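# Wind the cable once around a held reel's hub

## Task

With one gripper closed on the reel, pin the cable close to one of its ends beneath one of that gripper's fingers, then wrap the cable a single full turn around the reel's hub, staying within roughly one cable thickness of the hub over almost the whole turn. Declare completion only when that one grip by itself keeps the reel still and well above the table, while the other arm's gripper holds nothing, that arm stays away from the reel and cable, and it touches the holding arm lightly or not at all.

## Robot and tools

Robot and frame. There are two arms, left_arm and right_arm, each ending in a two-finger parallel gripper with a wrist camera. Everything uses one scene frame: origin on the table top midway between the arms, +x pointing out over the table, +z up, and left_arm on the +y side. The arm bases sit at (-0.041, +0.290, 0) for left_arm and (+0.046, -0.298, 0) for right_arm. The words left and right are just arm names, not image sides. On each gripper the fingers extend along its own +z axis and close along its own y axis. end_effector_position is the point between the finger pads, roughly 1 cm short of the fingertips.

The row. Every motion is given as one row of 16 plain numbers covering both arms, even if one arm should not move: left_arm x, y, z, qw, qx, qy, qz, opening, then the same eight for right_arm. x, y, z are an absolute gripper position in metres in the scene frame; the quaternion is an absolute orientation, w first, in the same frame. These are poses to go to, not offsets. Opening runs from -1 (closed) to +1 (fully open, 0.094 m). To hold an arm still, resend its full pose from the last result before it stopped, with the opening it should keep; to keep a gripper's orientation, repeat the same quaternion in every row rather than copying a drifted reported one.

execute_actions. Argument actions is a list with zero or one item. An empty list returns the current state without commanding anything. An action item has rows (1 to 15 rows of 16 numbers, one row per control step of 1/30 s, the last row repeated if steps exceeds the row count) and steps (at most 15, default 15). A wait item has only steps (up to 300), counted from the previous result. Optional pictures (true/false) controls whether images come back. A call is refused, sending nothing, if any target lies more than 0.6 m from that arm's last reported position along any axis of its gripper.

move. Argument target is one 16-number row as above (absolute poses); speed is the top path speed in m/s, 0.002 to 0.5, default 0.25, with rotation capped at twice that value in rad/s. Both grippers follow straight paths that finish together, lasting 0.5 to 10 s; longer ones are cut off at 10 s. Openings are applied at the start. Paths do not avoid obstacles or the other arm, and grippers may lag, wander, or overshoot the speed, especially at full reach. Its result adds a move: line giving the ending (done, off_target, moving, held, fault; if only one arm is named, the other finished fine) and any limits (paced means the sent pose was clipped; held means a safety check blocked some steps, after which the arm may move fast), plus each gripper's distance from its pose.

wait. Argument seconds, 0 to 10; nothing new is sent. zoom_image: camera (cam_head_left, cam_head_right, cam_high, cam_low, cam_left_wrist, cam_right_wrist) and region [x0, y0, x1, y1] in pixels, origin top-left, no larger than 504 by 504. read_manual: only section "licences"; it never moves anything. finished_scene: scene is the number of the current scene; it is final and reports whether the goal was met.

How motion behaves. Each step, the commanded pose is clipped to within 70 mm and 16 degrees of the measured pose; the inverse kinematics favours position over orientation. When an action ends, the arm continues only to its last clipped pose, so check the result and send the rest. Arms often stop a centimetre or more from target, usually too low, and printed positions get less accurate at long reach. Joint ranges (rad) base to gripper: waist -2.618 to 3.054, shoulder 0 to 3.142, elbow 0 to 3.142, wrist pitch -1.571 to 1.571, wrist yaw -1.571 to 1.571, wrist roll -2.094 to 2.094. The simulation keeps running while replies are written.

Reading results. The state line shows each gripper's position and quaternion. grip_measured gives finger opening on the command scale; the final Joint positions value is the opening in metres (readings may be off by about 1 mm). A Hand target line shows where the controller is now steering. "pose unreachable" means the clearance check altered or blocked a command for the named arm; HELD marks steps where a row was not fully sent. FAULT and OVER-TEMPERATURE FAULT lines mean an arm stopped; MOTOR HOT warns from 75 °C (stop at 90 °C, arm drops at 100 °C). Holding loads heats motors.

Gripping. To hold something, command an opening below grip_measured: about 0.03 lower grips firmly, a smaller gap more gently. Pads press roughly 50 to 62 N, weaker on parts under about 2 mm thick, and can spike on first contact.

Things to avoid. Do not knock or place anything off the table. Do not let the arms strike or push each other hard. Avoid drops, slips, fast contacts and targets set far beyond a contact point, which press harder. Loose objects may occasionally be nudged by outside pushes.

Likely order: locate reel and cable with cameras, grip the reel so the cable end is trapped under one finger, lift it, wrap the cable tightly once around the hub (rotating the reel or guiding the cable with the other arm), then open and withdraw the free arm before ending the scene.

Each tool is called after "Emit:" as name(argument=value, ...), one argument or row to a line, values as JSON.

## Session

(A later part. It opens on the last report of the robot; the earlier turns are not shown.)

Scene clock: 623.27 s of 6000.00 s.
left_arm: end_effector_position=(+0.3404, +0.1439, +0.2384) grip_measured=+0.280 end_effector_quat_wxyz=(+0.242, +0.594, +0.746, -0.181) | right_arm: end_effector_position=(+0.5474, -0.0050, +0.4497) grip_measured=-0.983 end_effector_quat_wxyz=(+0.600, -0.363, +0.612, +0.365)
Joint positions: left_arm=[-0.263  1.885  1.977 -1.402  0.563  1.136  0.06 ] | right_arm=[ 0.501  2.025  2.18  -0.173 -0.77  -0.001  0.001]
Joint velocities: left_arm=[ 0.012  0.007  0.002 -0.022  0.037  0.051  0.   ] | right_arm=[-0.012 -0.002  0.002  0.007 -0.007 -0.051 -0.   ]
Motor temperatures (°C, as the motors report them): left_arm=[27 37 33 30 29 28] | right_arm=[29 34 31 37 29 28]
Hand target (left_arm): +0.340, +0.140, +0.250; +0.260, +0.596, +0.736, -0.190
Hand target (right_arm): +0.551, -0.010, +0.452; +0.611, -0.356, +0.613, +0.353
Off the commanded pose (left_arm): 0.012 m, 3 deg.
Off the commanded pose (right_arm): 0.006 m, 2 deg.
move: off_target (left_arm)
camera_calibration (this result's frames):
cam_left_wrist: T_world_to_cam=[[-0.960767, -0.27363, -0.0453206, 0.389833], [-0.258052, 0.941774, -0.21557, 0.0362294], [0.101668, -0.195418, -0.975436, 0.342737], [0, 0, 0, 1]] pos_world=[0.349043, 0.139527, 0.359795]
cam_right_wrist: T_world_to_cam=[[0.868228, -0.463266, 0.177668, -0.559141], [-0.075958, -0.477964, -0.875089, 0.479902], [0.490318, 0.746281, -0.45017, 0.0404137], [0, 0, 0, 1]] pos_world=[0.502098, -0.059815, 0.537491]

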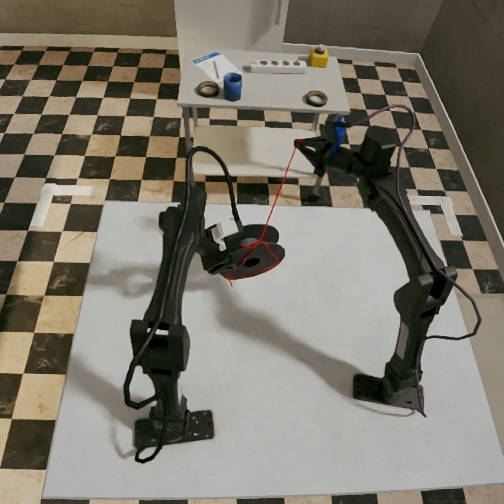

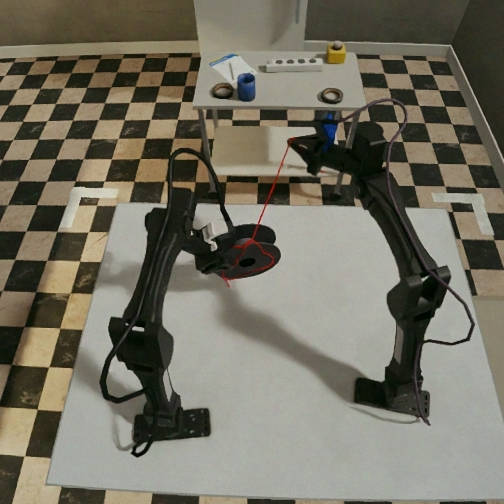

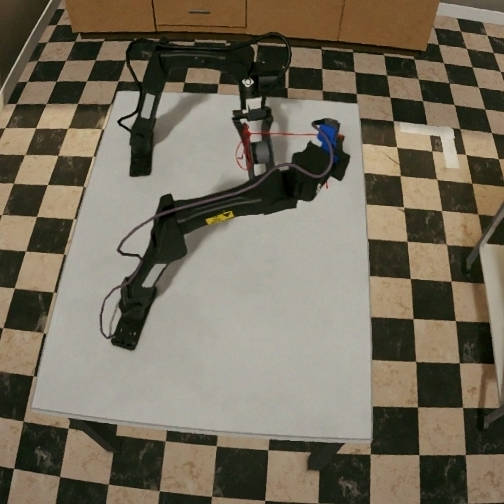

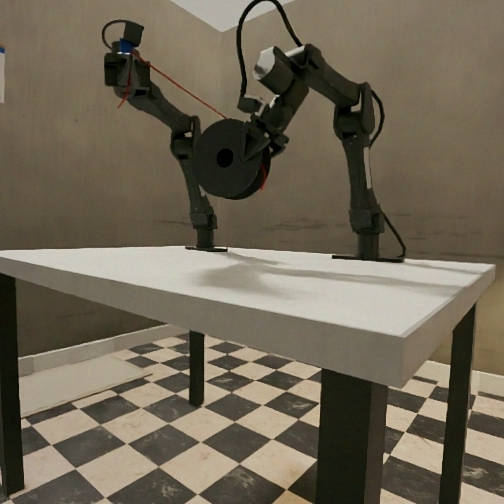

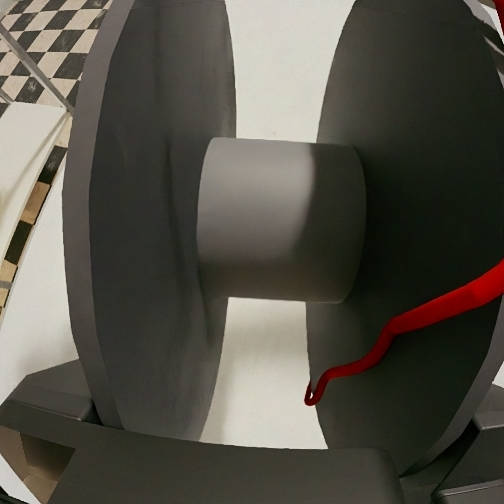

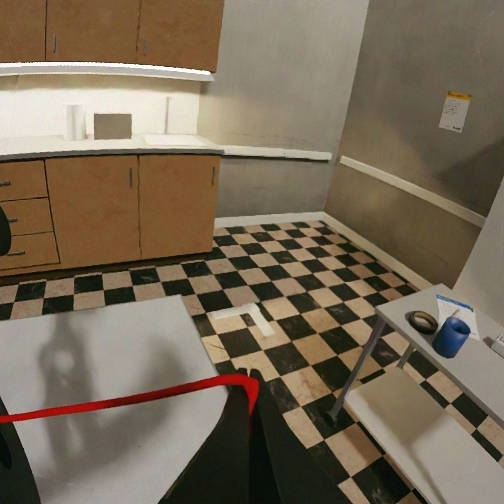

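Emit:
move(
  target=[0.34,0.14,0.25,0.26,0.595,0.735,-0.19,0.2, 0.53,0.08,0.20,0.612,-0.354,0.612,0.354,-1],
  speed=0.2,
)

Emit:
move(
  target=[0.34,0.14,0.25,0.26,0.595,0.735,-0.19,0.2, 0.53,0.08,0.20,0.612,-0.354,0.612,0.354,0],
)

Emit:
move(
  target=[0.34,0.14,0.25,0.26,0.595,0.735,-0.19,0.2, 0.45,-0.08,0.24,0.579,-0.406,0.579,0.406,0],
)

Emit:
move(
  target=[0.34,0.14,0.25,0.26,0.595,0.735,-0.19,0.2, 0.30,-0.06,0.25,0.122,0.122,0.696,0.696,0],
)

Scene clock: 631.63 s of 6000.00 s.
left_arm: end_effector_position=(+0.3408, +0.1453, +0.2376) grip_measured=+0.280 end_effector_quat_wxyz=(+0.240, +0.594, +0.747, -0.177) | right_arm: end_effector_position=(+0.5331, +0.0814, +0.2052) grip_measured=-0.983 end_effector_quat_wxyz=(+0.615, -0.358, +0.605, +0.357)
Joint positions: left_arm=[-0.263  1.885  1.977 -1.402  0.553  1.137  0.06 ] | right_arm=[ 0.698  2.186  1.398  0.8   -0.552 -0.003  0.001]
Joint velocities: left_arm=[-0.012 -0.017  0.012 -0.007 -0.022 -0.051  0.   ] | right_arm=[ 0.002 -0.007 -0.012  0.022  0.037  0.037  0.   ]
Motor temperatures (°C, as the motors report them): left_arm=[27 37 33 30 29 28] | right_arm=[29 35 31 37 29 28]
Hand target (left_arm): +0.340, +0.140, +0.250; +0.260, +0.596, +0.736, -0.190
Hand target (right_arm): +0.534, +0.081, +0.201; +0.612, -0.352, +0.612, +0.356
Off the commanded pose (left_arm): 0.013 m, 3 deg.
Off the commanded pose (right_arm): 0.006 m, 1 deg.
After step 180, 0.37 s passed at rest.
move: off_target (left_arm)
camera_calibration (this result's frames):
cam_left_wrist: T_world_to_cam=[[-0.960138, -0.275184, -0.0490734, 0.391455], [-0.259692, 0.94311, -0.207614, 0.0333642], [0.103414, -0.186595, -0.976979, 0.340634], [0, 0, 0, 1]] pos_world=[0.34929, 0.139816, 0.358929]
cam_right_wrist: T_world_to_cam=[[0.852668, -0.483895, 0.196985, -0.457269], [-0.0616175, -0.467548, -0.881818, 0.299066], [0.518807, 0.73976, -0.428479, -0.146176], [0, 0, 0, 1]] pos_world=[0.484163, 0.0266925, 0.291163]

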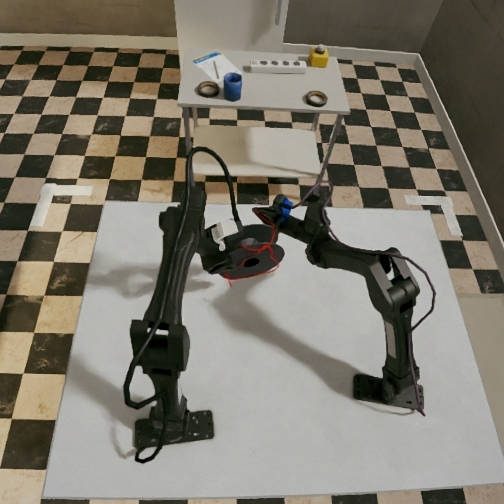

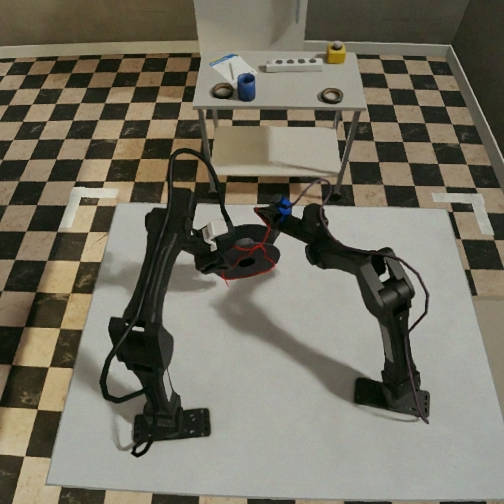

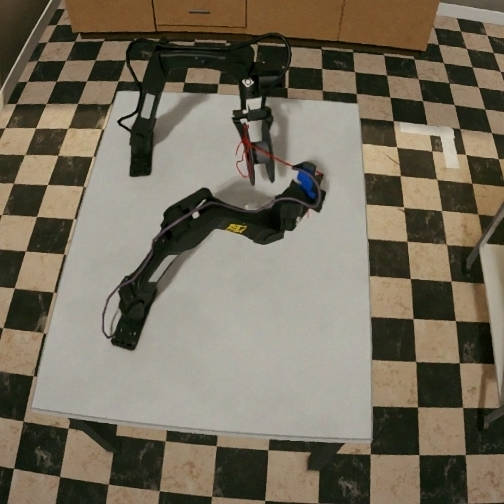

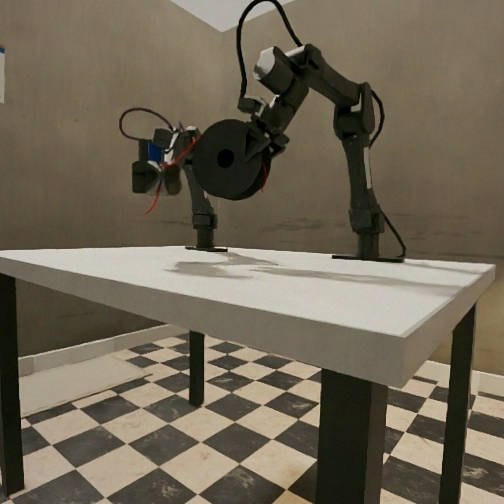

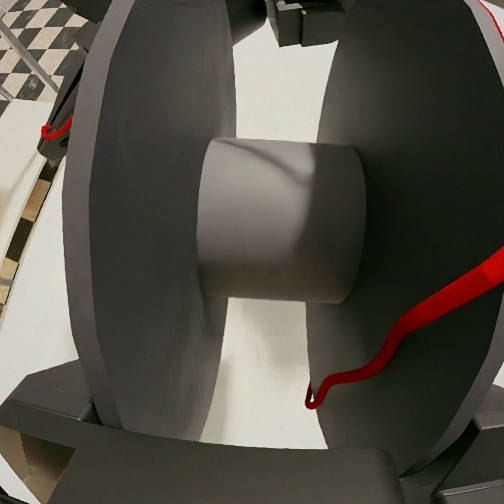

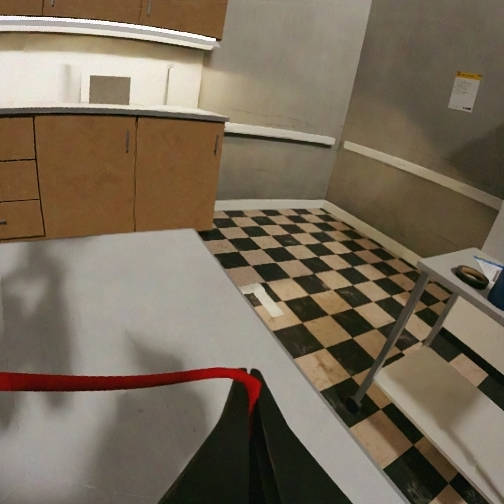

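Scene clock: 632.33 s of 6000.00 s.
left_arm: end_effector_position=(+0.3407, +0.1449, +0.2378) grip_measured=+0.280 end_effector_quat_wxyz=(+0.241, +0.595, +0.746, -0.178) | right_arm: end_effector_position=(+0.5337, +0.0810, +0.2060) grip_measured=-0.003 end_effector_quat_wxyz=(+0.617, -0.357, +0.605, +0.355)
Joint positions: left_arm=[-0.263  1.885  1.977 -1.402  0.556  1.138  0.06 ] | right_arm=[ 0.698  2.186  1.398  0.803 -0.547 -0.003  0.047]
Joint velocities: left_arm=[-0.007 -0.007 -0.032  0.022 -0.051 -0.037  0.   ] | right_arm=[ 0.002 -0.007  0.012  0.007  0.051  0.066 -0.   ]
Motor temperatures (°C, as the motors report them): left_arm=[27 37 33 30 29 28] | right_arm=[29 35 31 37 29 28]
Hand target (left_arm): +0.340, +0.140, +0.250; +0.260, +0.596, +0.736, -0.190
Hand target (right_arm): +0.530, +0.080, +0.200; +0.612, -0.354, +0.612, +0.354
Off the commanded pose (left_arm): 0.013 m, 3 deg.
Off the commanded pose (right_arm): 0.007 m, 1 deg.
move: off_target (left_arm)
camera_calibration (this result's frames):
cam_left_wrist: T_world_to_cam=[[-0.960693, -0.273206, -0.049277, 0.391227], [-0.257499, 0.943269, -0.209612, 0.0334032], [0.103749, -0.188684, -0.976542, 0.340869], [0, 0, 0, 1]] pos_world=[0.349085, 0.139694, 0.359153]
cam_right_wrist: T_world_to_cam=[[0.850042, -0.487807, 0.198679, -0.456779], [-0.0609535, -0.465773, -0.882803, 0.299314], [0.523177, 0.738309, -0.42566, -0.148701], [0, 0, 0, 1]] pos_world=[0.484322, 0.0263798, 0.291692]

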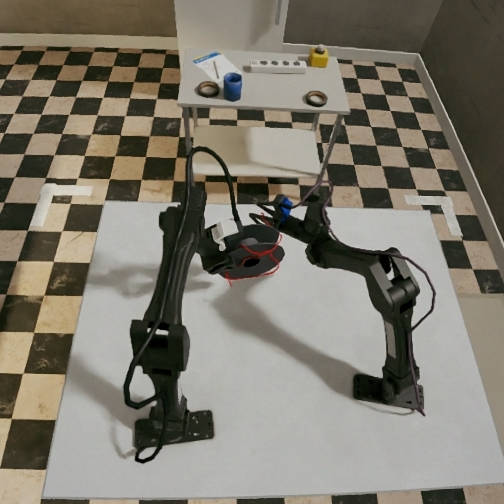

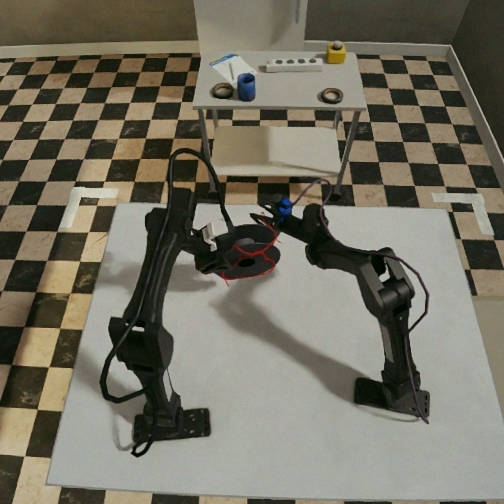

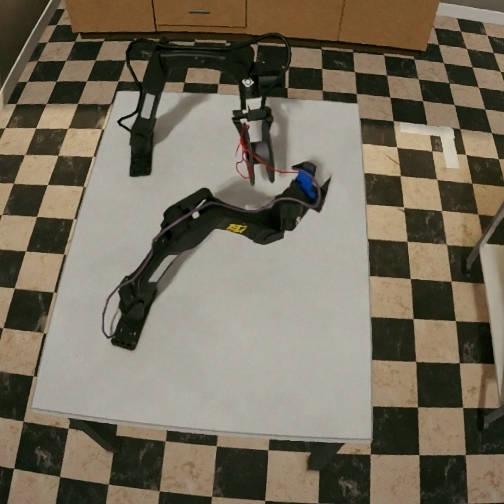

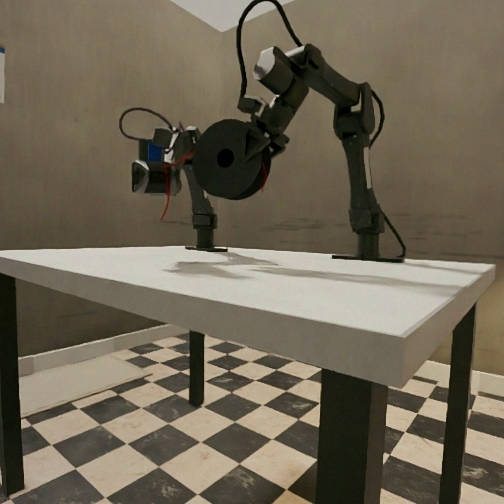

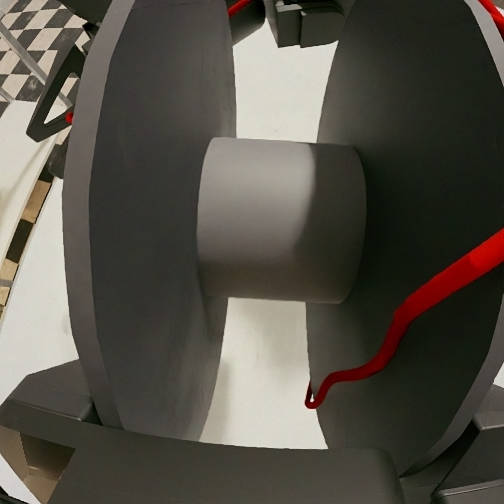

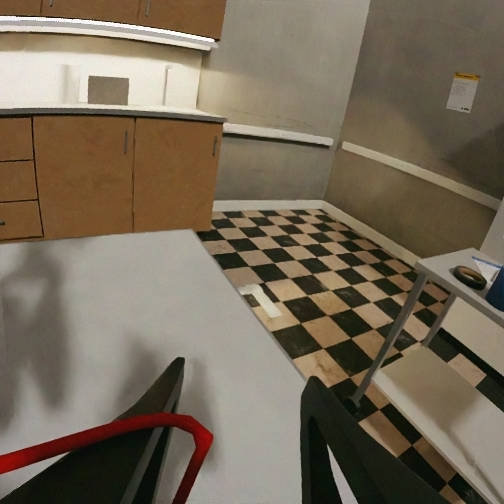

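Scene clock: 633.73 s of 6000.00 s.
left_arm: end_effector_position=(+0.3406, +0.1447, +0.2380) grip_measured=+0.280 end_effector_quat_wxyz=(+0.241, +0.595, +0.745, -0.179) | right_arm: end_effector_position=(+0.4571, -0.0802, +0.2404) grip_measured=-0.003 end_effector_quat_wxyz=(+0.588, -0.406, +0.576, +0.397)
Joint positions: left_arm=[-0.263  1.885  1.977 -1.402  0.558  1.139  0.06 ] | right_arm=[ 0.333  1.764  0.938  0.841 -1.065 -0.008  0.047]
Joint velocities: left_arm=[-0.002 -0.002  0.002 -0.037 -0.022 -0.007 -0.   ] | right_arm=[-0.007 -0.017 -0.012 -0.007  0.022 -0.037 -0.   ]
Motor temperatures (°C, as the motors report them): left_arm=[27 37 33 30 29 28] | right_arm=[29 35 31 37 29 28]
Hand target (left_arm): +0.340, +0.140, +0.250; +0.260, +0.596, +0.736, -0.190
Hand target (right_arm): +0.450, -0.079, +0.236; +0.579, -0.409, +0.579, +0.403
Off the commanded pose (left_arm): 0.013 m, 3 deg.
Off the commanded pose (right_arm): 0.007 m, 2 deg.
move: off_target (left_arm)
camera_calibration (this result's frames):
cam_left_wrist: T_world_to_cam=[[-0.960914, -0.272519, -0.0487613, 0.390931], [-0.256747, 0.943104, -0.211273, 0.0338448], [0.103563, -0.190496, -0.97621, 0.341241], [0, 0, 0, 1]] pos_world=[0.349001, 0.139622, 0.359336]
cam_right_wrist: T_world_to_cam=[[0.912593, -0.351559, 0.208758, -0.497187], [0.0170048, -0.477499, -0.878468, 0.212378], [0.408515, 0.805234, -0.429784, 0.0838563], [0, 0, 0, 1]] pos_world=[0.415862, -0.140904, 0.3264]

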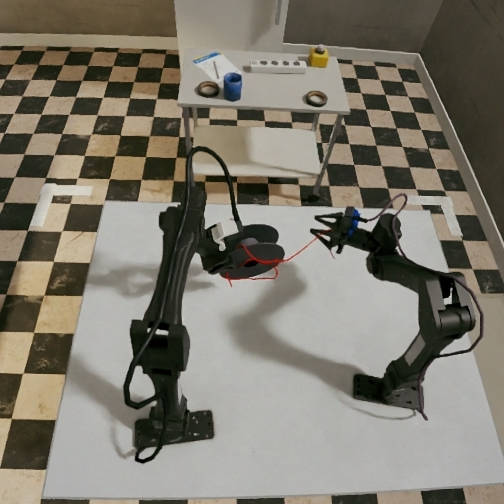

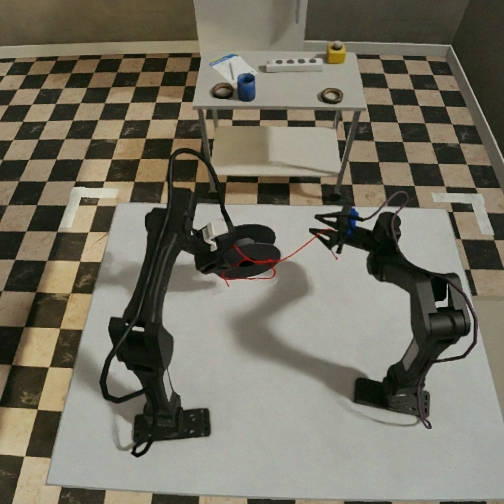

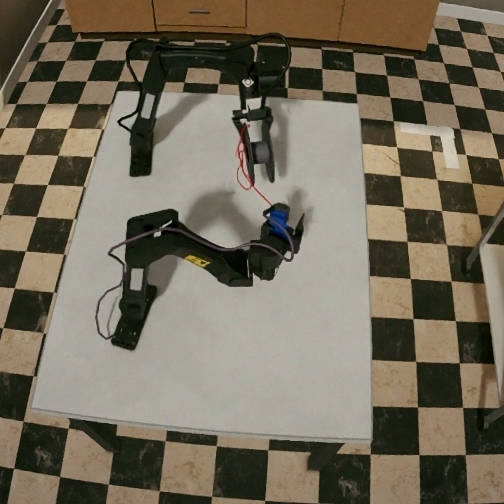

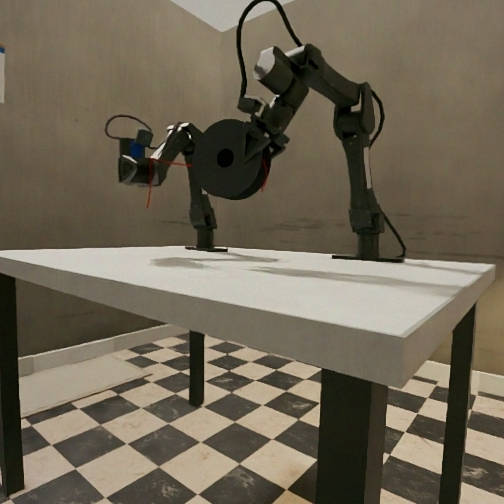

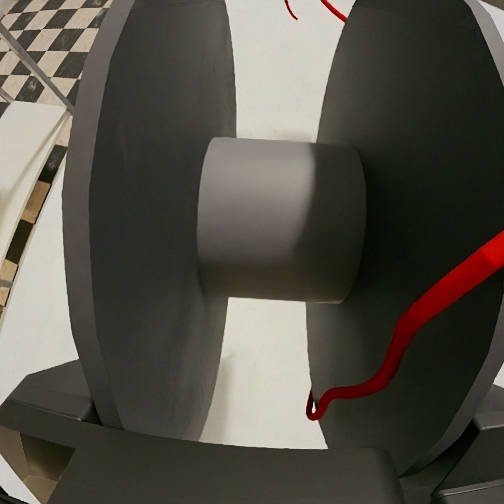

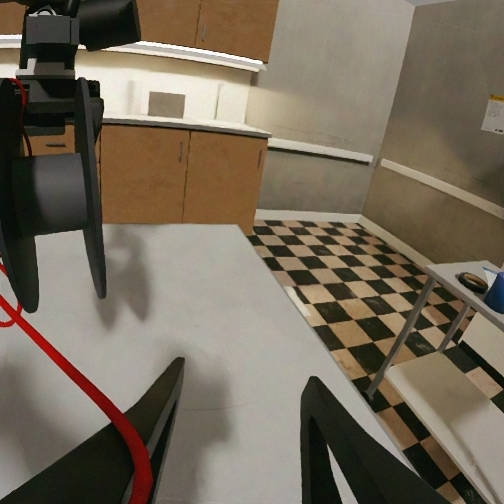

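Scene clock: 637.53 s of 6000.00 s.
left_arm: end_effector_position=(+0.3406, +0.1447, +0.2380) grip_measured=+0.280 end_effector_quat_wxyz=(+0.241, +0.595, +0.745, -0.179) | right_arm: end_effector_position=(+0.3048, -0.0607, +0.2505) grip_measured=-0.002 end_effector_quat_wxyz=(+0.122, +0.121, +0.694, +0.699)
Joint positions: left_arm=[-0.263  1.885  1.977 -1.402  0.558  1.139  0.06 ] | right_arm=[ 0.522  1.156  0.455  0.714 -0.892  1.58   0.047]
Joint velocities: left_arm=[ 0.007 -0.007 -0.007 -0.066  0.022 -0.007 -0.001] | right_arm=[ 0.002  0.007 -0.022 -0.051  0.007  0.007  0.   ]
Motor temperatures (°C, as the motors report them): left_arm=[27 37 33 30 29 28] | right_arm=[29 35 31 37 29 28]
Hand target (left_arm): +0.340, +0.140, +0.250; +0.260, +0.596, +0.736, -0.190
Hand target (right_arm): +0.300, -0.060, +0.249; +0.121, +0.123, +0.695, +0.698
Off the commanded pose (left_arm): 0.013 m, 3 deg.
Off the commanded pose (right_arm): 0.005 m, 0 deg.
move: off_target (left_arm)
camera_calibration (this result's frames):
cam_left_wrist: T_world_to_cam=[[-0.960989, -0.272215, -0.0489795, 0.390964], [-0.256407, 0.943196, -0.211274, 0.0337162], [0.103709, -0.190473, -0.976199, 0.341185], [0, 0, 0, 1]] pos_world=[0.348974, 0.139612, 0.359337]
cam_right_wrist: T_world_to_cam=[[0.179231, -0.0599562, -0.981978, 0.185987], [-0.977741, -0.121523, -0.171038, 0.380653], [-0.109078, 0.990776, -0.0804023, 0.216178], [0, 0, 0, 1]] pos_world=[0.362425, -0.156775, 0.265123]

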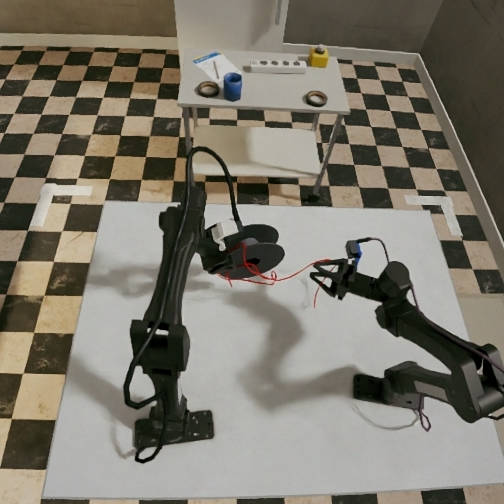

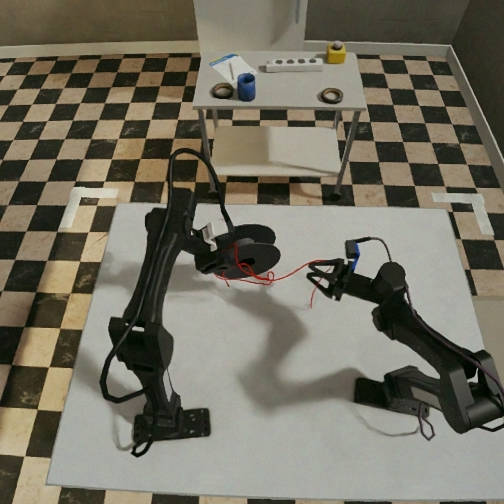

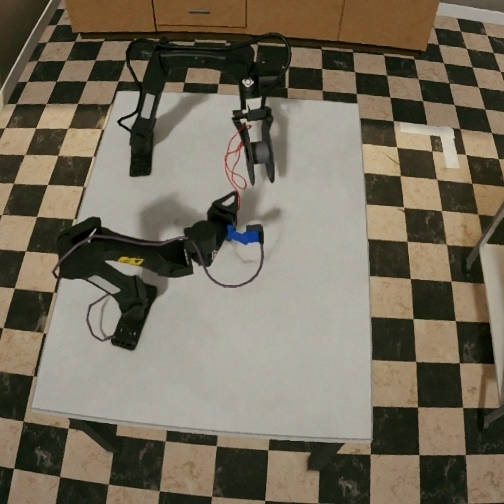

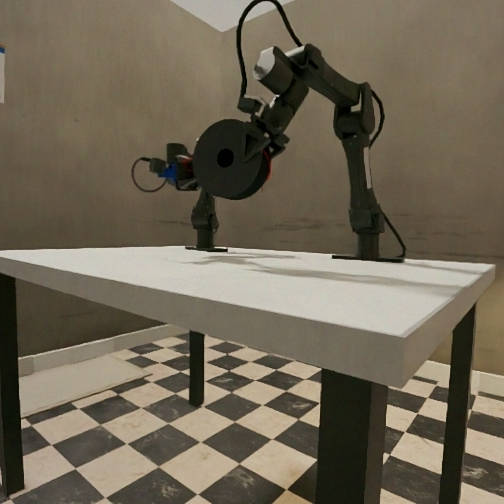

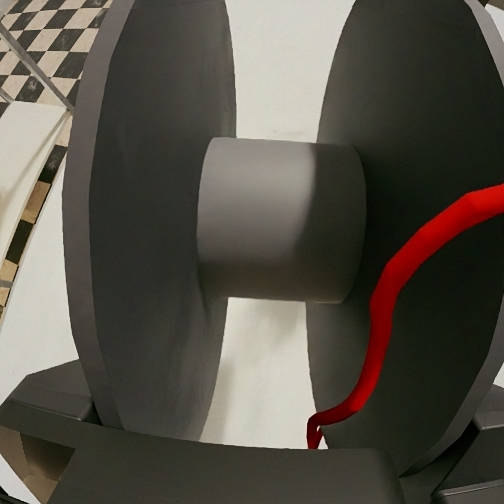

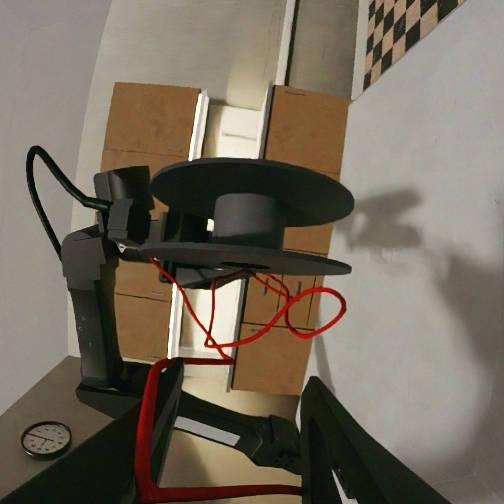

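Emit:
move(
  target=[0.34,0.14,0.25,0.26,0.595,0.735,-0.19,0.2, 0.34,-0.10,0.22,0.542,-0.455,0.542,0.455,0],
)

Emit:
move(
  target=[0.34,0.14,0.25,0.26,0.595,0.735,-0.19,0.2, 0.36,-0.09,0.15,0.542,-0.455,0.542,0.455,-1],
)

Emit:
move(
  target=[0.34,0.14,0.25,0.26,0.595,0.735,-0.19,0.2, 0.48,-0.06,0.12,0.579,-0.406,0.579,0.406,-1],
  speed=0.15,
)

Scene clock: 647.70 s of 6000.00 s.
left_arm: end_effector_position=(+0.3406, +0.1447, +0.2380) grip_measured=+0.280 end_effector_quat_wxyz=(+0.241, +0.595, +0.745, -0.179) | right_arm: end_effector_position=(+0.3378, -0.0975, +0.2112) grip_measured=-0.002 end_effector_quat_wxyz=(+0.537, -0.450, +0.547, +0.457)
Joint positions: left_arm=[-0.263  1.885  1.977 -1.402  0.558  1.139  0.06 ] | right_arm=[ 0.281  1.508  0.534  0.959 -1.301  0.003  0.047]
Joint velocities: left_arm=[-0.002  0.012  0.017 -0.007 -0.007 -0.051 -0.001] | right_arm=[-0.012 -0.002 -0.002 -0.066 -0.11  -0.022 -0.001]
Motor temperatures (°C, as the motors report them): left_arm=[27 37 33 30 29 28] | right_arm=[29 33 31 37 29 28]
Hand target (left_arm): +0.340, +0.140, +0.250; +0.260, +0.596, +0.736, -0.190
Hand target (right_arm): +0.340, -0.099, +0.219; +0.542, -0.456, +0.542, +0.453
Off the commanded pose (left_arm): 0.013 m, 3 deg.
Off the commanded pose (right_arm): 0.009 m, 1 deg.
After step 180, 0.23 s passed at rest.
move: off_target (left_arm)
camera_calibration (this result's frames):
cam_left_wrist: T_world_to_cam=[[-0.960989, -0.272215, -0.0489795, 0.390964], [-0.256407, 0.943196, -0.211274, 0.0337162], [0.103709, -0.190473, -0.976199, 0.341185], [0, 0, 0, 1]] pos_world=[0.348974, 0.139612, 0.359337]
cam_right_wrist: T_world_to_cam=[[0.969195, -0.176839, 0.17143, -0.382537], [0.0699043, -0.469905, -0.879945, 0.163647], [0.236165, 0.864822, -0.443068, 0.200843], [0, 0, 0, 1]] pos_world=[0.311881, -0.164442, 0.298565]

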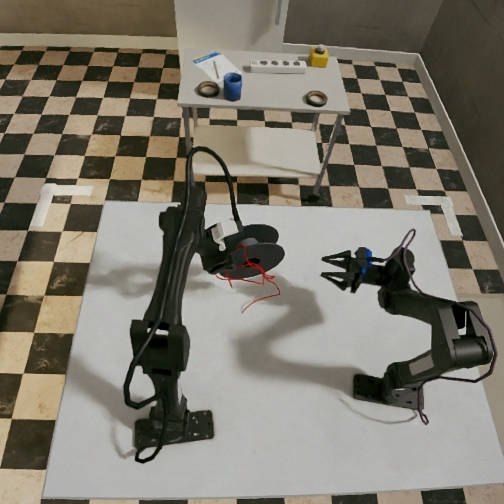

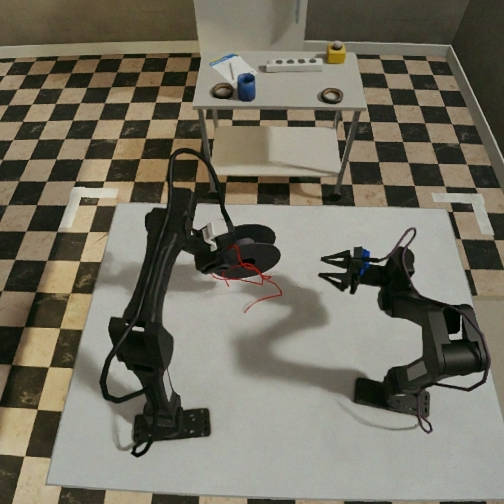

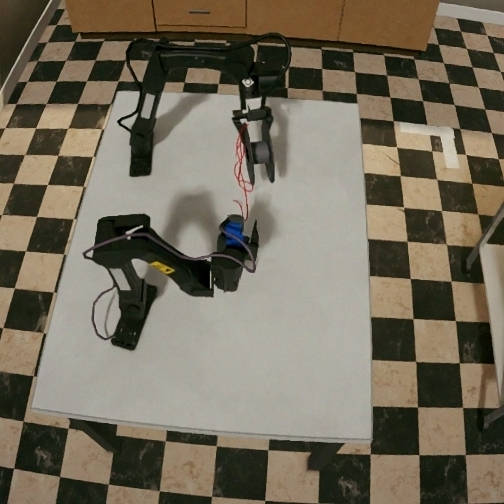

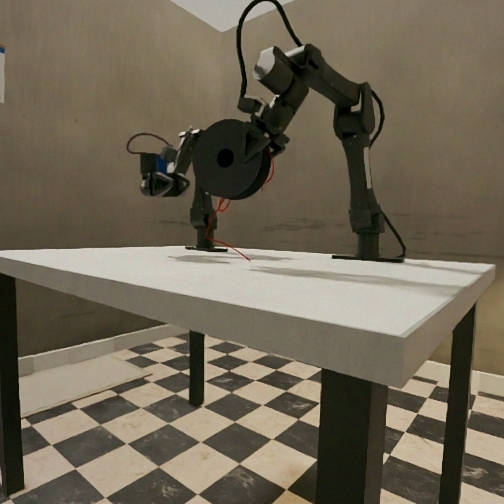

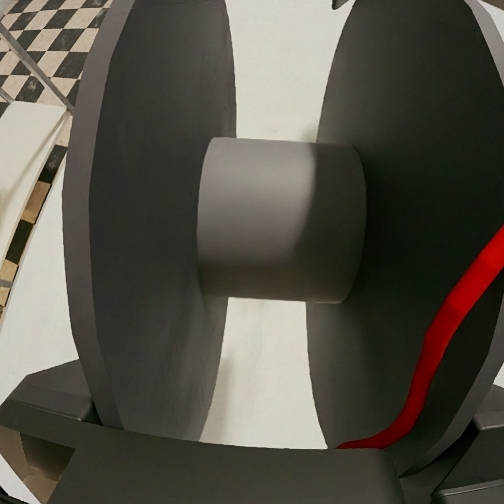

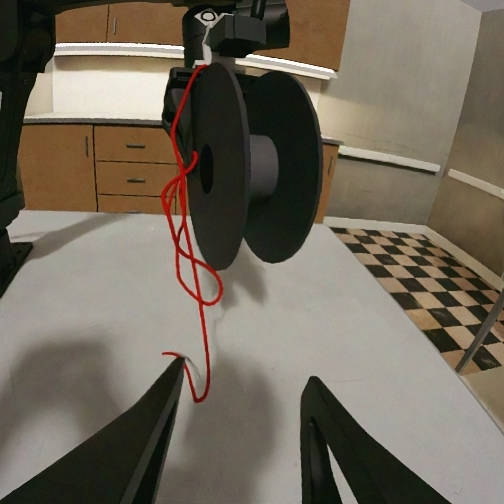

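Scene clock: 648.87 s of 6000.00 s.
left_arm: end_effector_position=(+0.3406, +0.1447, +0.2379) grip_measured=+0.280 end_effector_quat_wxyz=(+0.241, +0.595, +0.745, -0.179) | right_arm: end_effector_position=(+0.3585, -0.0929, +0.1520) grip_measured=-0.997 end_effector_quat_wxyz=(+0.544, -0.457, +0.539, +0.452)
Joint positions: left_arm=[-0.263  1.885  1.977 -1.402  0.557  1.139  0.06 ] | right_arm=[ 0.291  1.842  0.534  1.307 -1.294 -0.011  0.   ]
Joint velocities: left_arm=[-0.002 -0.007 -0.007 -0.051 -0.007 -0.007 -0.   ] | right_arm=[-0.007  0.007 -0.002 -0.007 -0.022 -0.037 -0.001]
Motor temperatures (°C, as the motors report them): left_arm=[27 37 33 30 29 28] | right_arm=[29 33 31 37 29 28]
Hand target (left_arm): +0.340, +0.140, +0.250; +0.260, +0.596, +0.736, -0.190
Hand target (right_arm): +0.361, -0.090, +0.150; +0.542, -0.455, +0.542, +0.455
Off the commanded pose (left_arm): 0.013 m, 3 deg.
Off the commanded pose (right_arm): 0.004 m, 1 deg.
move: off_target (left_arm)
camera_calibration (this result's frames):
cam_left_wrist: T_world_to_cam=[[-0.96096, -0.272292, -0.049126, 0.39103], [-0.25649, 0.943248, -0.210942, 0.033602], [0.103776, -0.190107, -0.976263, 0.3411], [0, 0, 0, 1]] pos_world=[0.348985, 0.139625, 0.359301]
cam_right_wrist: T_world_to_cam=[[0.964495, -0.174055, 0.198629, -0.393796], [0.0957372, -0.470515, -0.877183, 0.102501], [0.246136, 0.865055, -0.437146, 0.161232], [0, 0, 0, 1]] pos_world=[0.330316, -0.159789, 0.238613]

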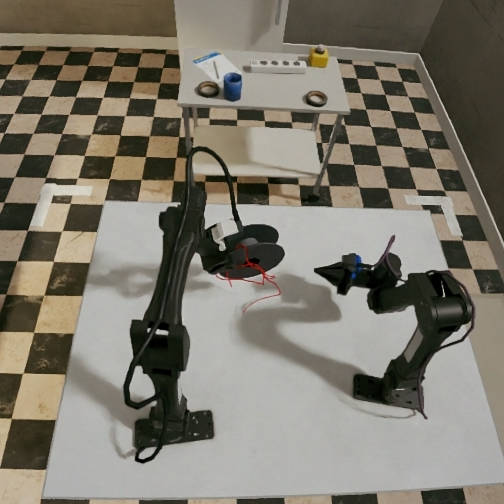

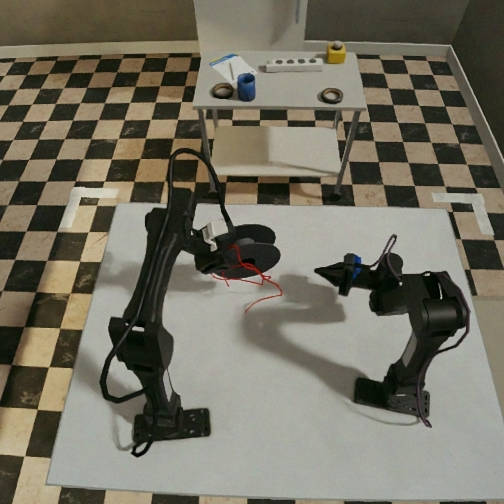

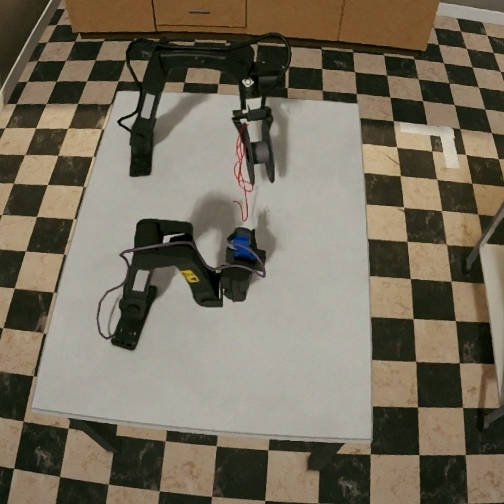

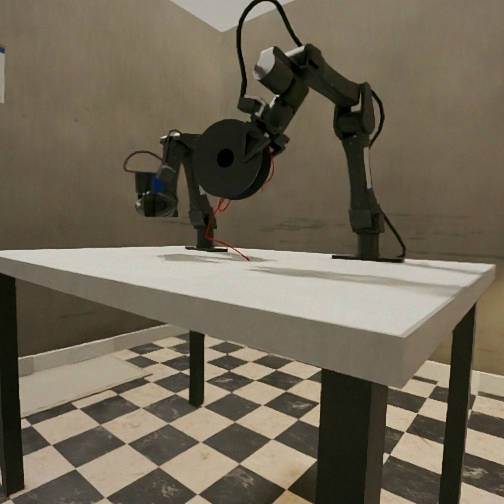

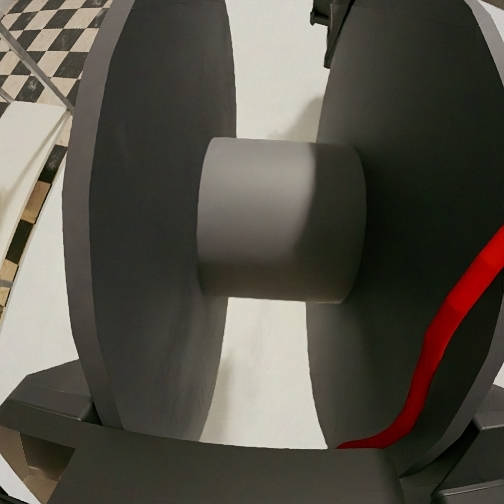

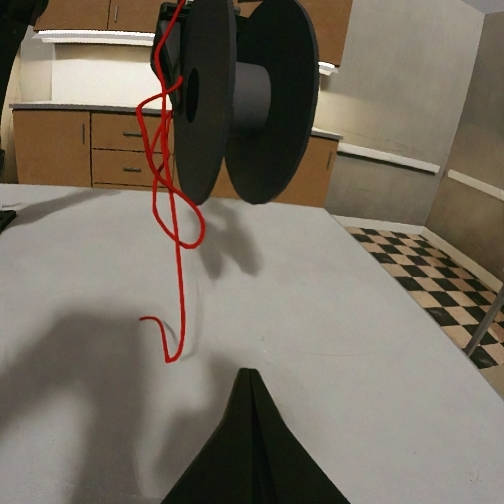

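Scene clock: 650.17 s of 6000.00 s.
left_arm: end_effector_position=(+0.3406, +0.1448, +0.2379) grip_measured=+0.280 end_effector_quat_wxyz=(+0.241, +0.595, +0.745, -0.178) | right_arm: end_effector_position=(+0.4750, -0.0641, +0.1251) grip_measured=-0.997 end_effector_quat_wxyz=(+0.583, -0.411, +0.573, +0.403)
Joint positions: left_arm=[-0.263  1.885  1.977 -1.402  0.557  1.139  0.06 ] | right_arm=[ 0.364  2.171  0.924  1.258 -1.052 -0.008  0.   ]
Joint velocities: left_arm=[-0.012  0.002  0.007 -0.022  0.007 -0.022 -0.   ] | right_arm=[ 0.012 -0.007  0.002  0.037 -0.022  0.037 -0.   ]
Motor temperatures (°C, as the motors report them): left_arm=[27 37 33 30 29 28] | right_arm=[29 33 31 37 29 28]
Hand target (left_arm): +0.340, +0.140, +0.250; +0.260, +0.596, +0.736, -0.190
Hand target (right_arm): +0.480, -0.060, +0.123; +0.579, -0.406, +0.579, +0.406
Off the commanded pose (left_arm): 0.013 m, 3 deg.
Off the commanded pose (right_arm): 0.008 m, 1 deg.
move: off_target (left_arm)
camera_calibration (this result's frames):
cam_left_wrist: T_world_to_cam=[[-0.960931, -0.272369, -0.0492726, 0.391096], [-0.256572, 0.9433, -0.21061, 0.0334879], [0.103842, -0.18974, -0.976328, 0.341014], [0, 0, 0, 1]] pos_world=[0.348996, 0.139637, 0.359265]
cam_right_wrist: T_world_to_cam=[[0.919712, -0.334353, 0.205762, -0.485746], [0.0229307, -0.477464, -0.878352, 0.115548], [0.391923, 0.812549, -0.431463, 0.022592], [0, 0, 0, 1]] pos_world=[0.435243, -0.125598, 0.211188]

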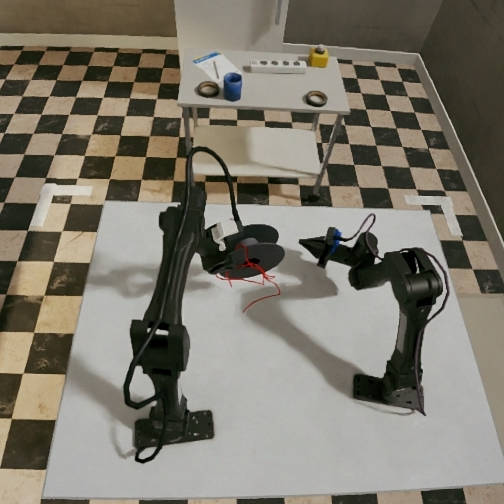

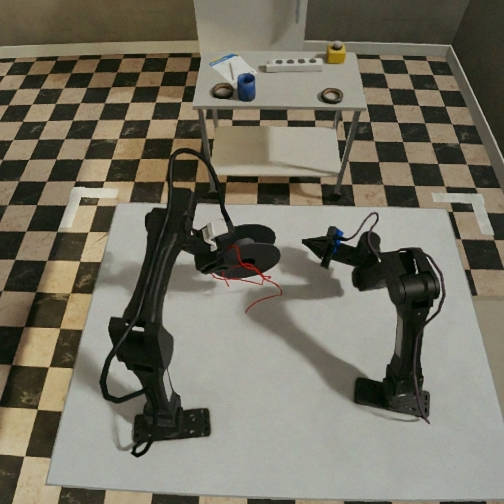

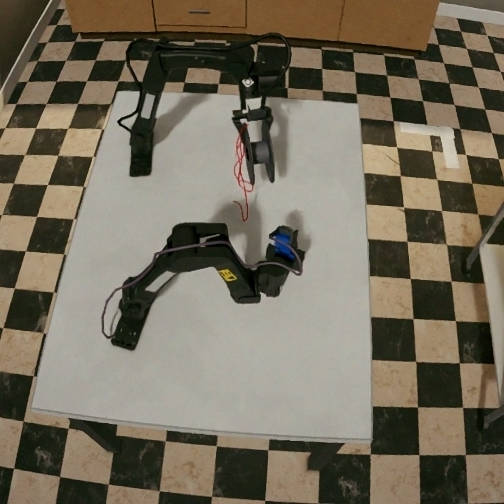

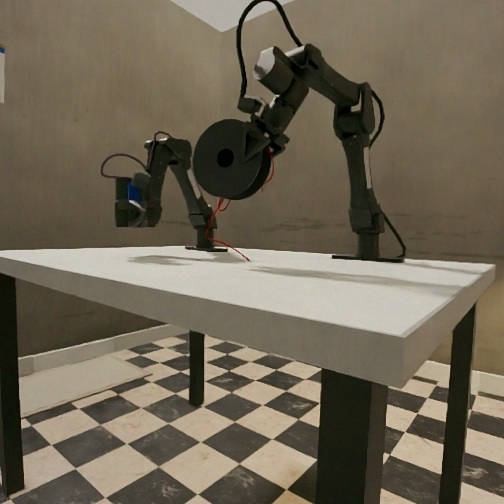

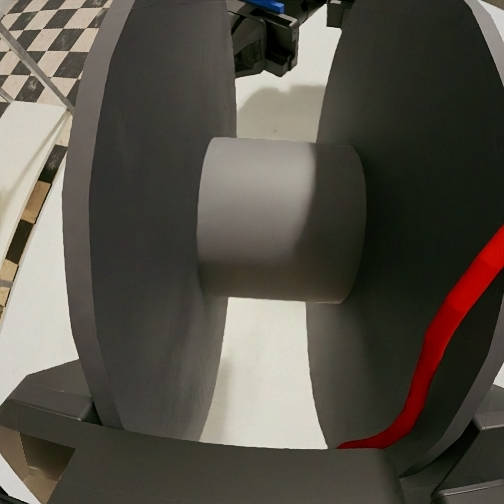

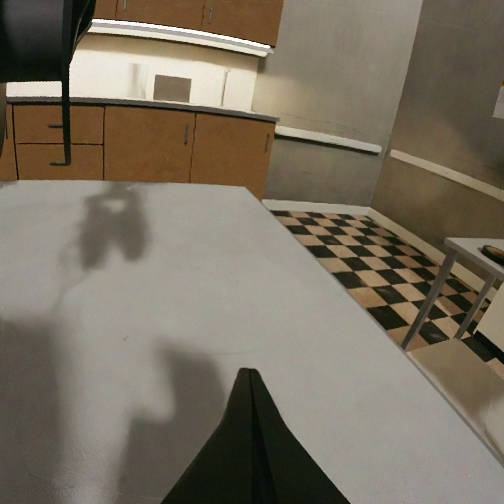

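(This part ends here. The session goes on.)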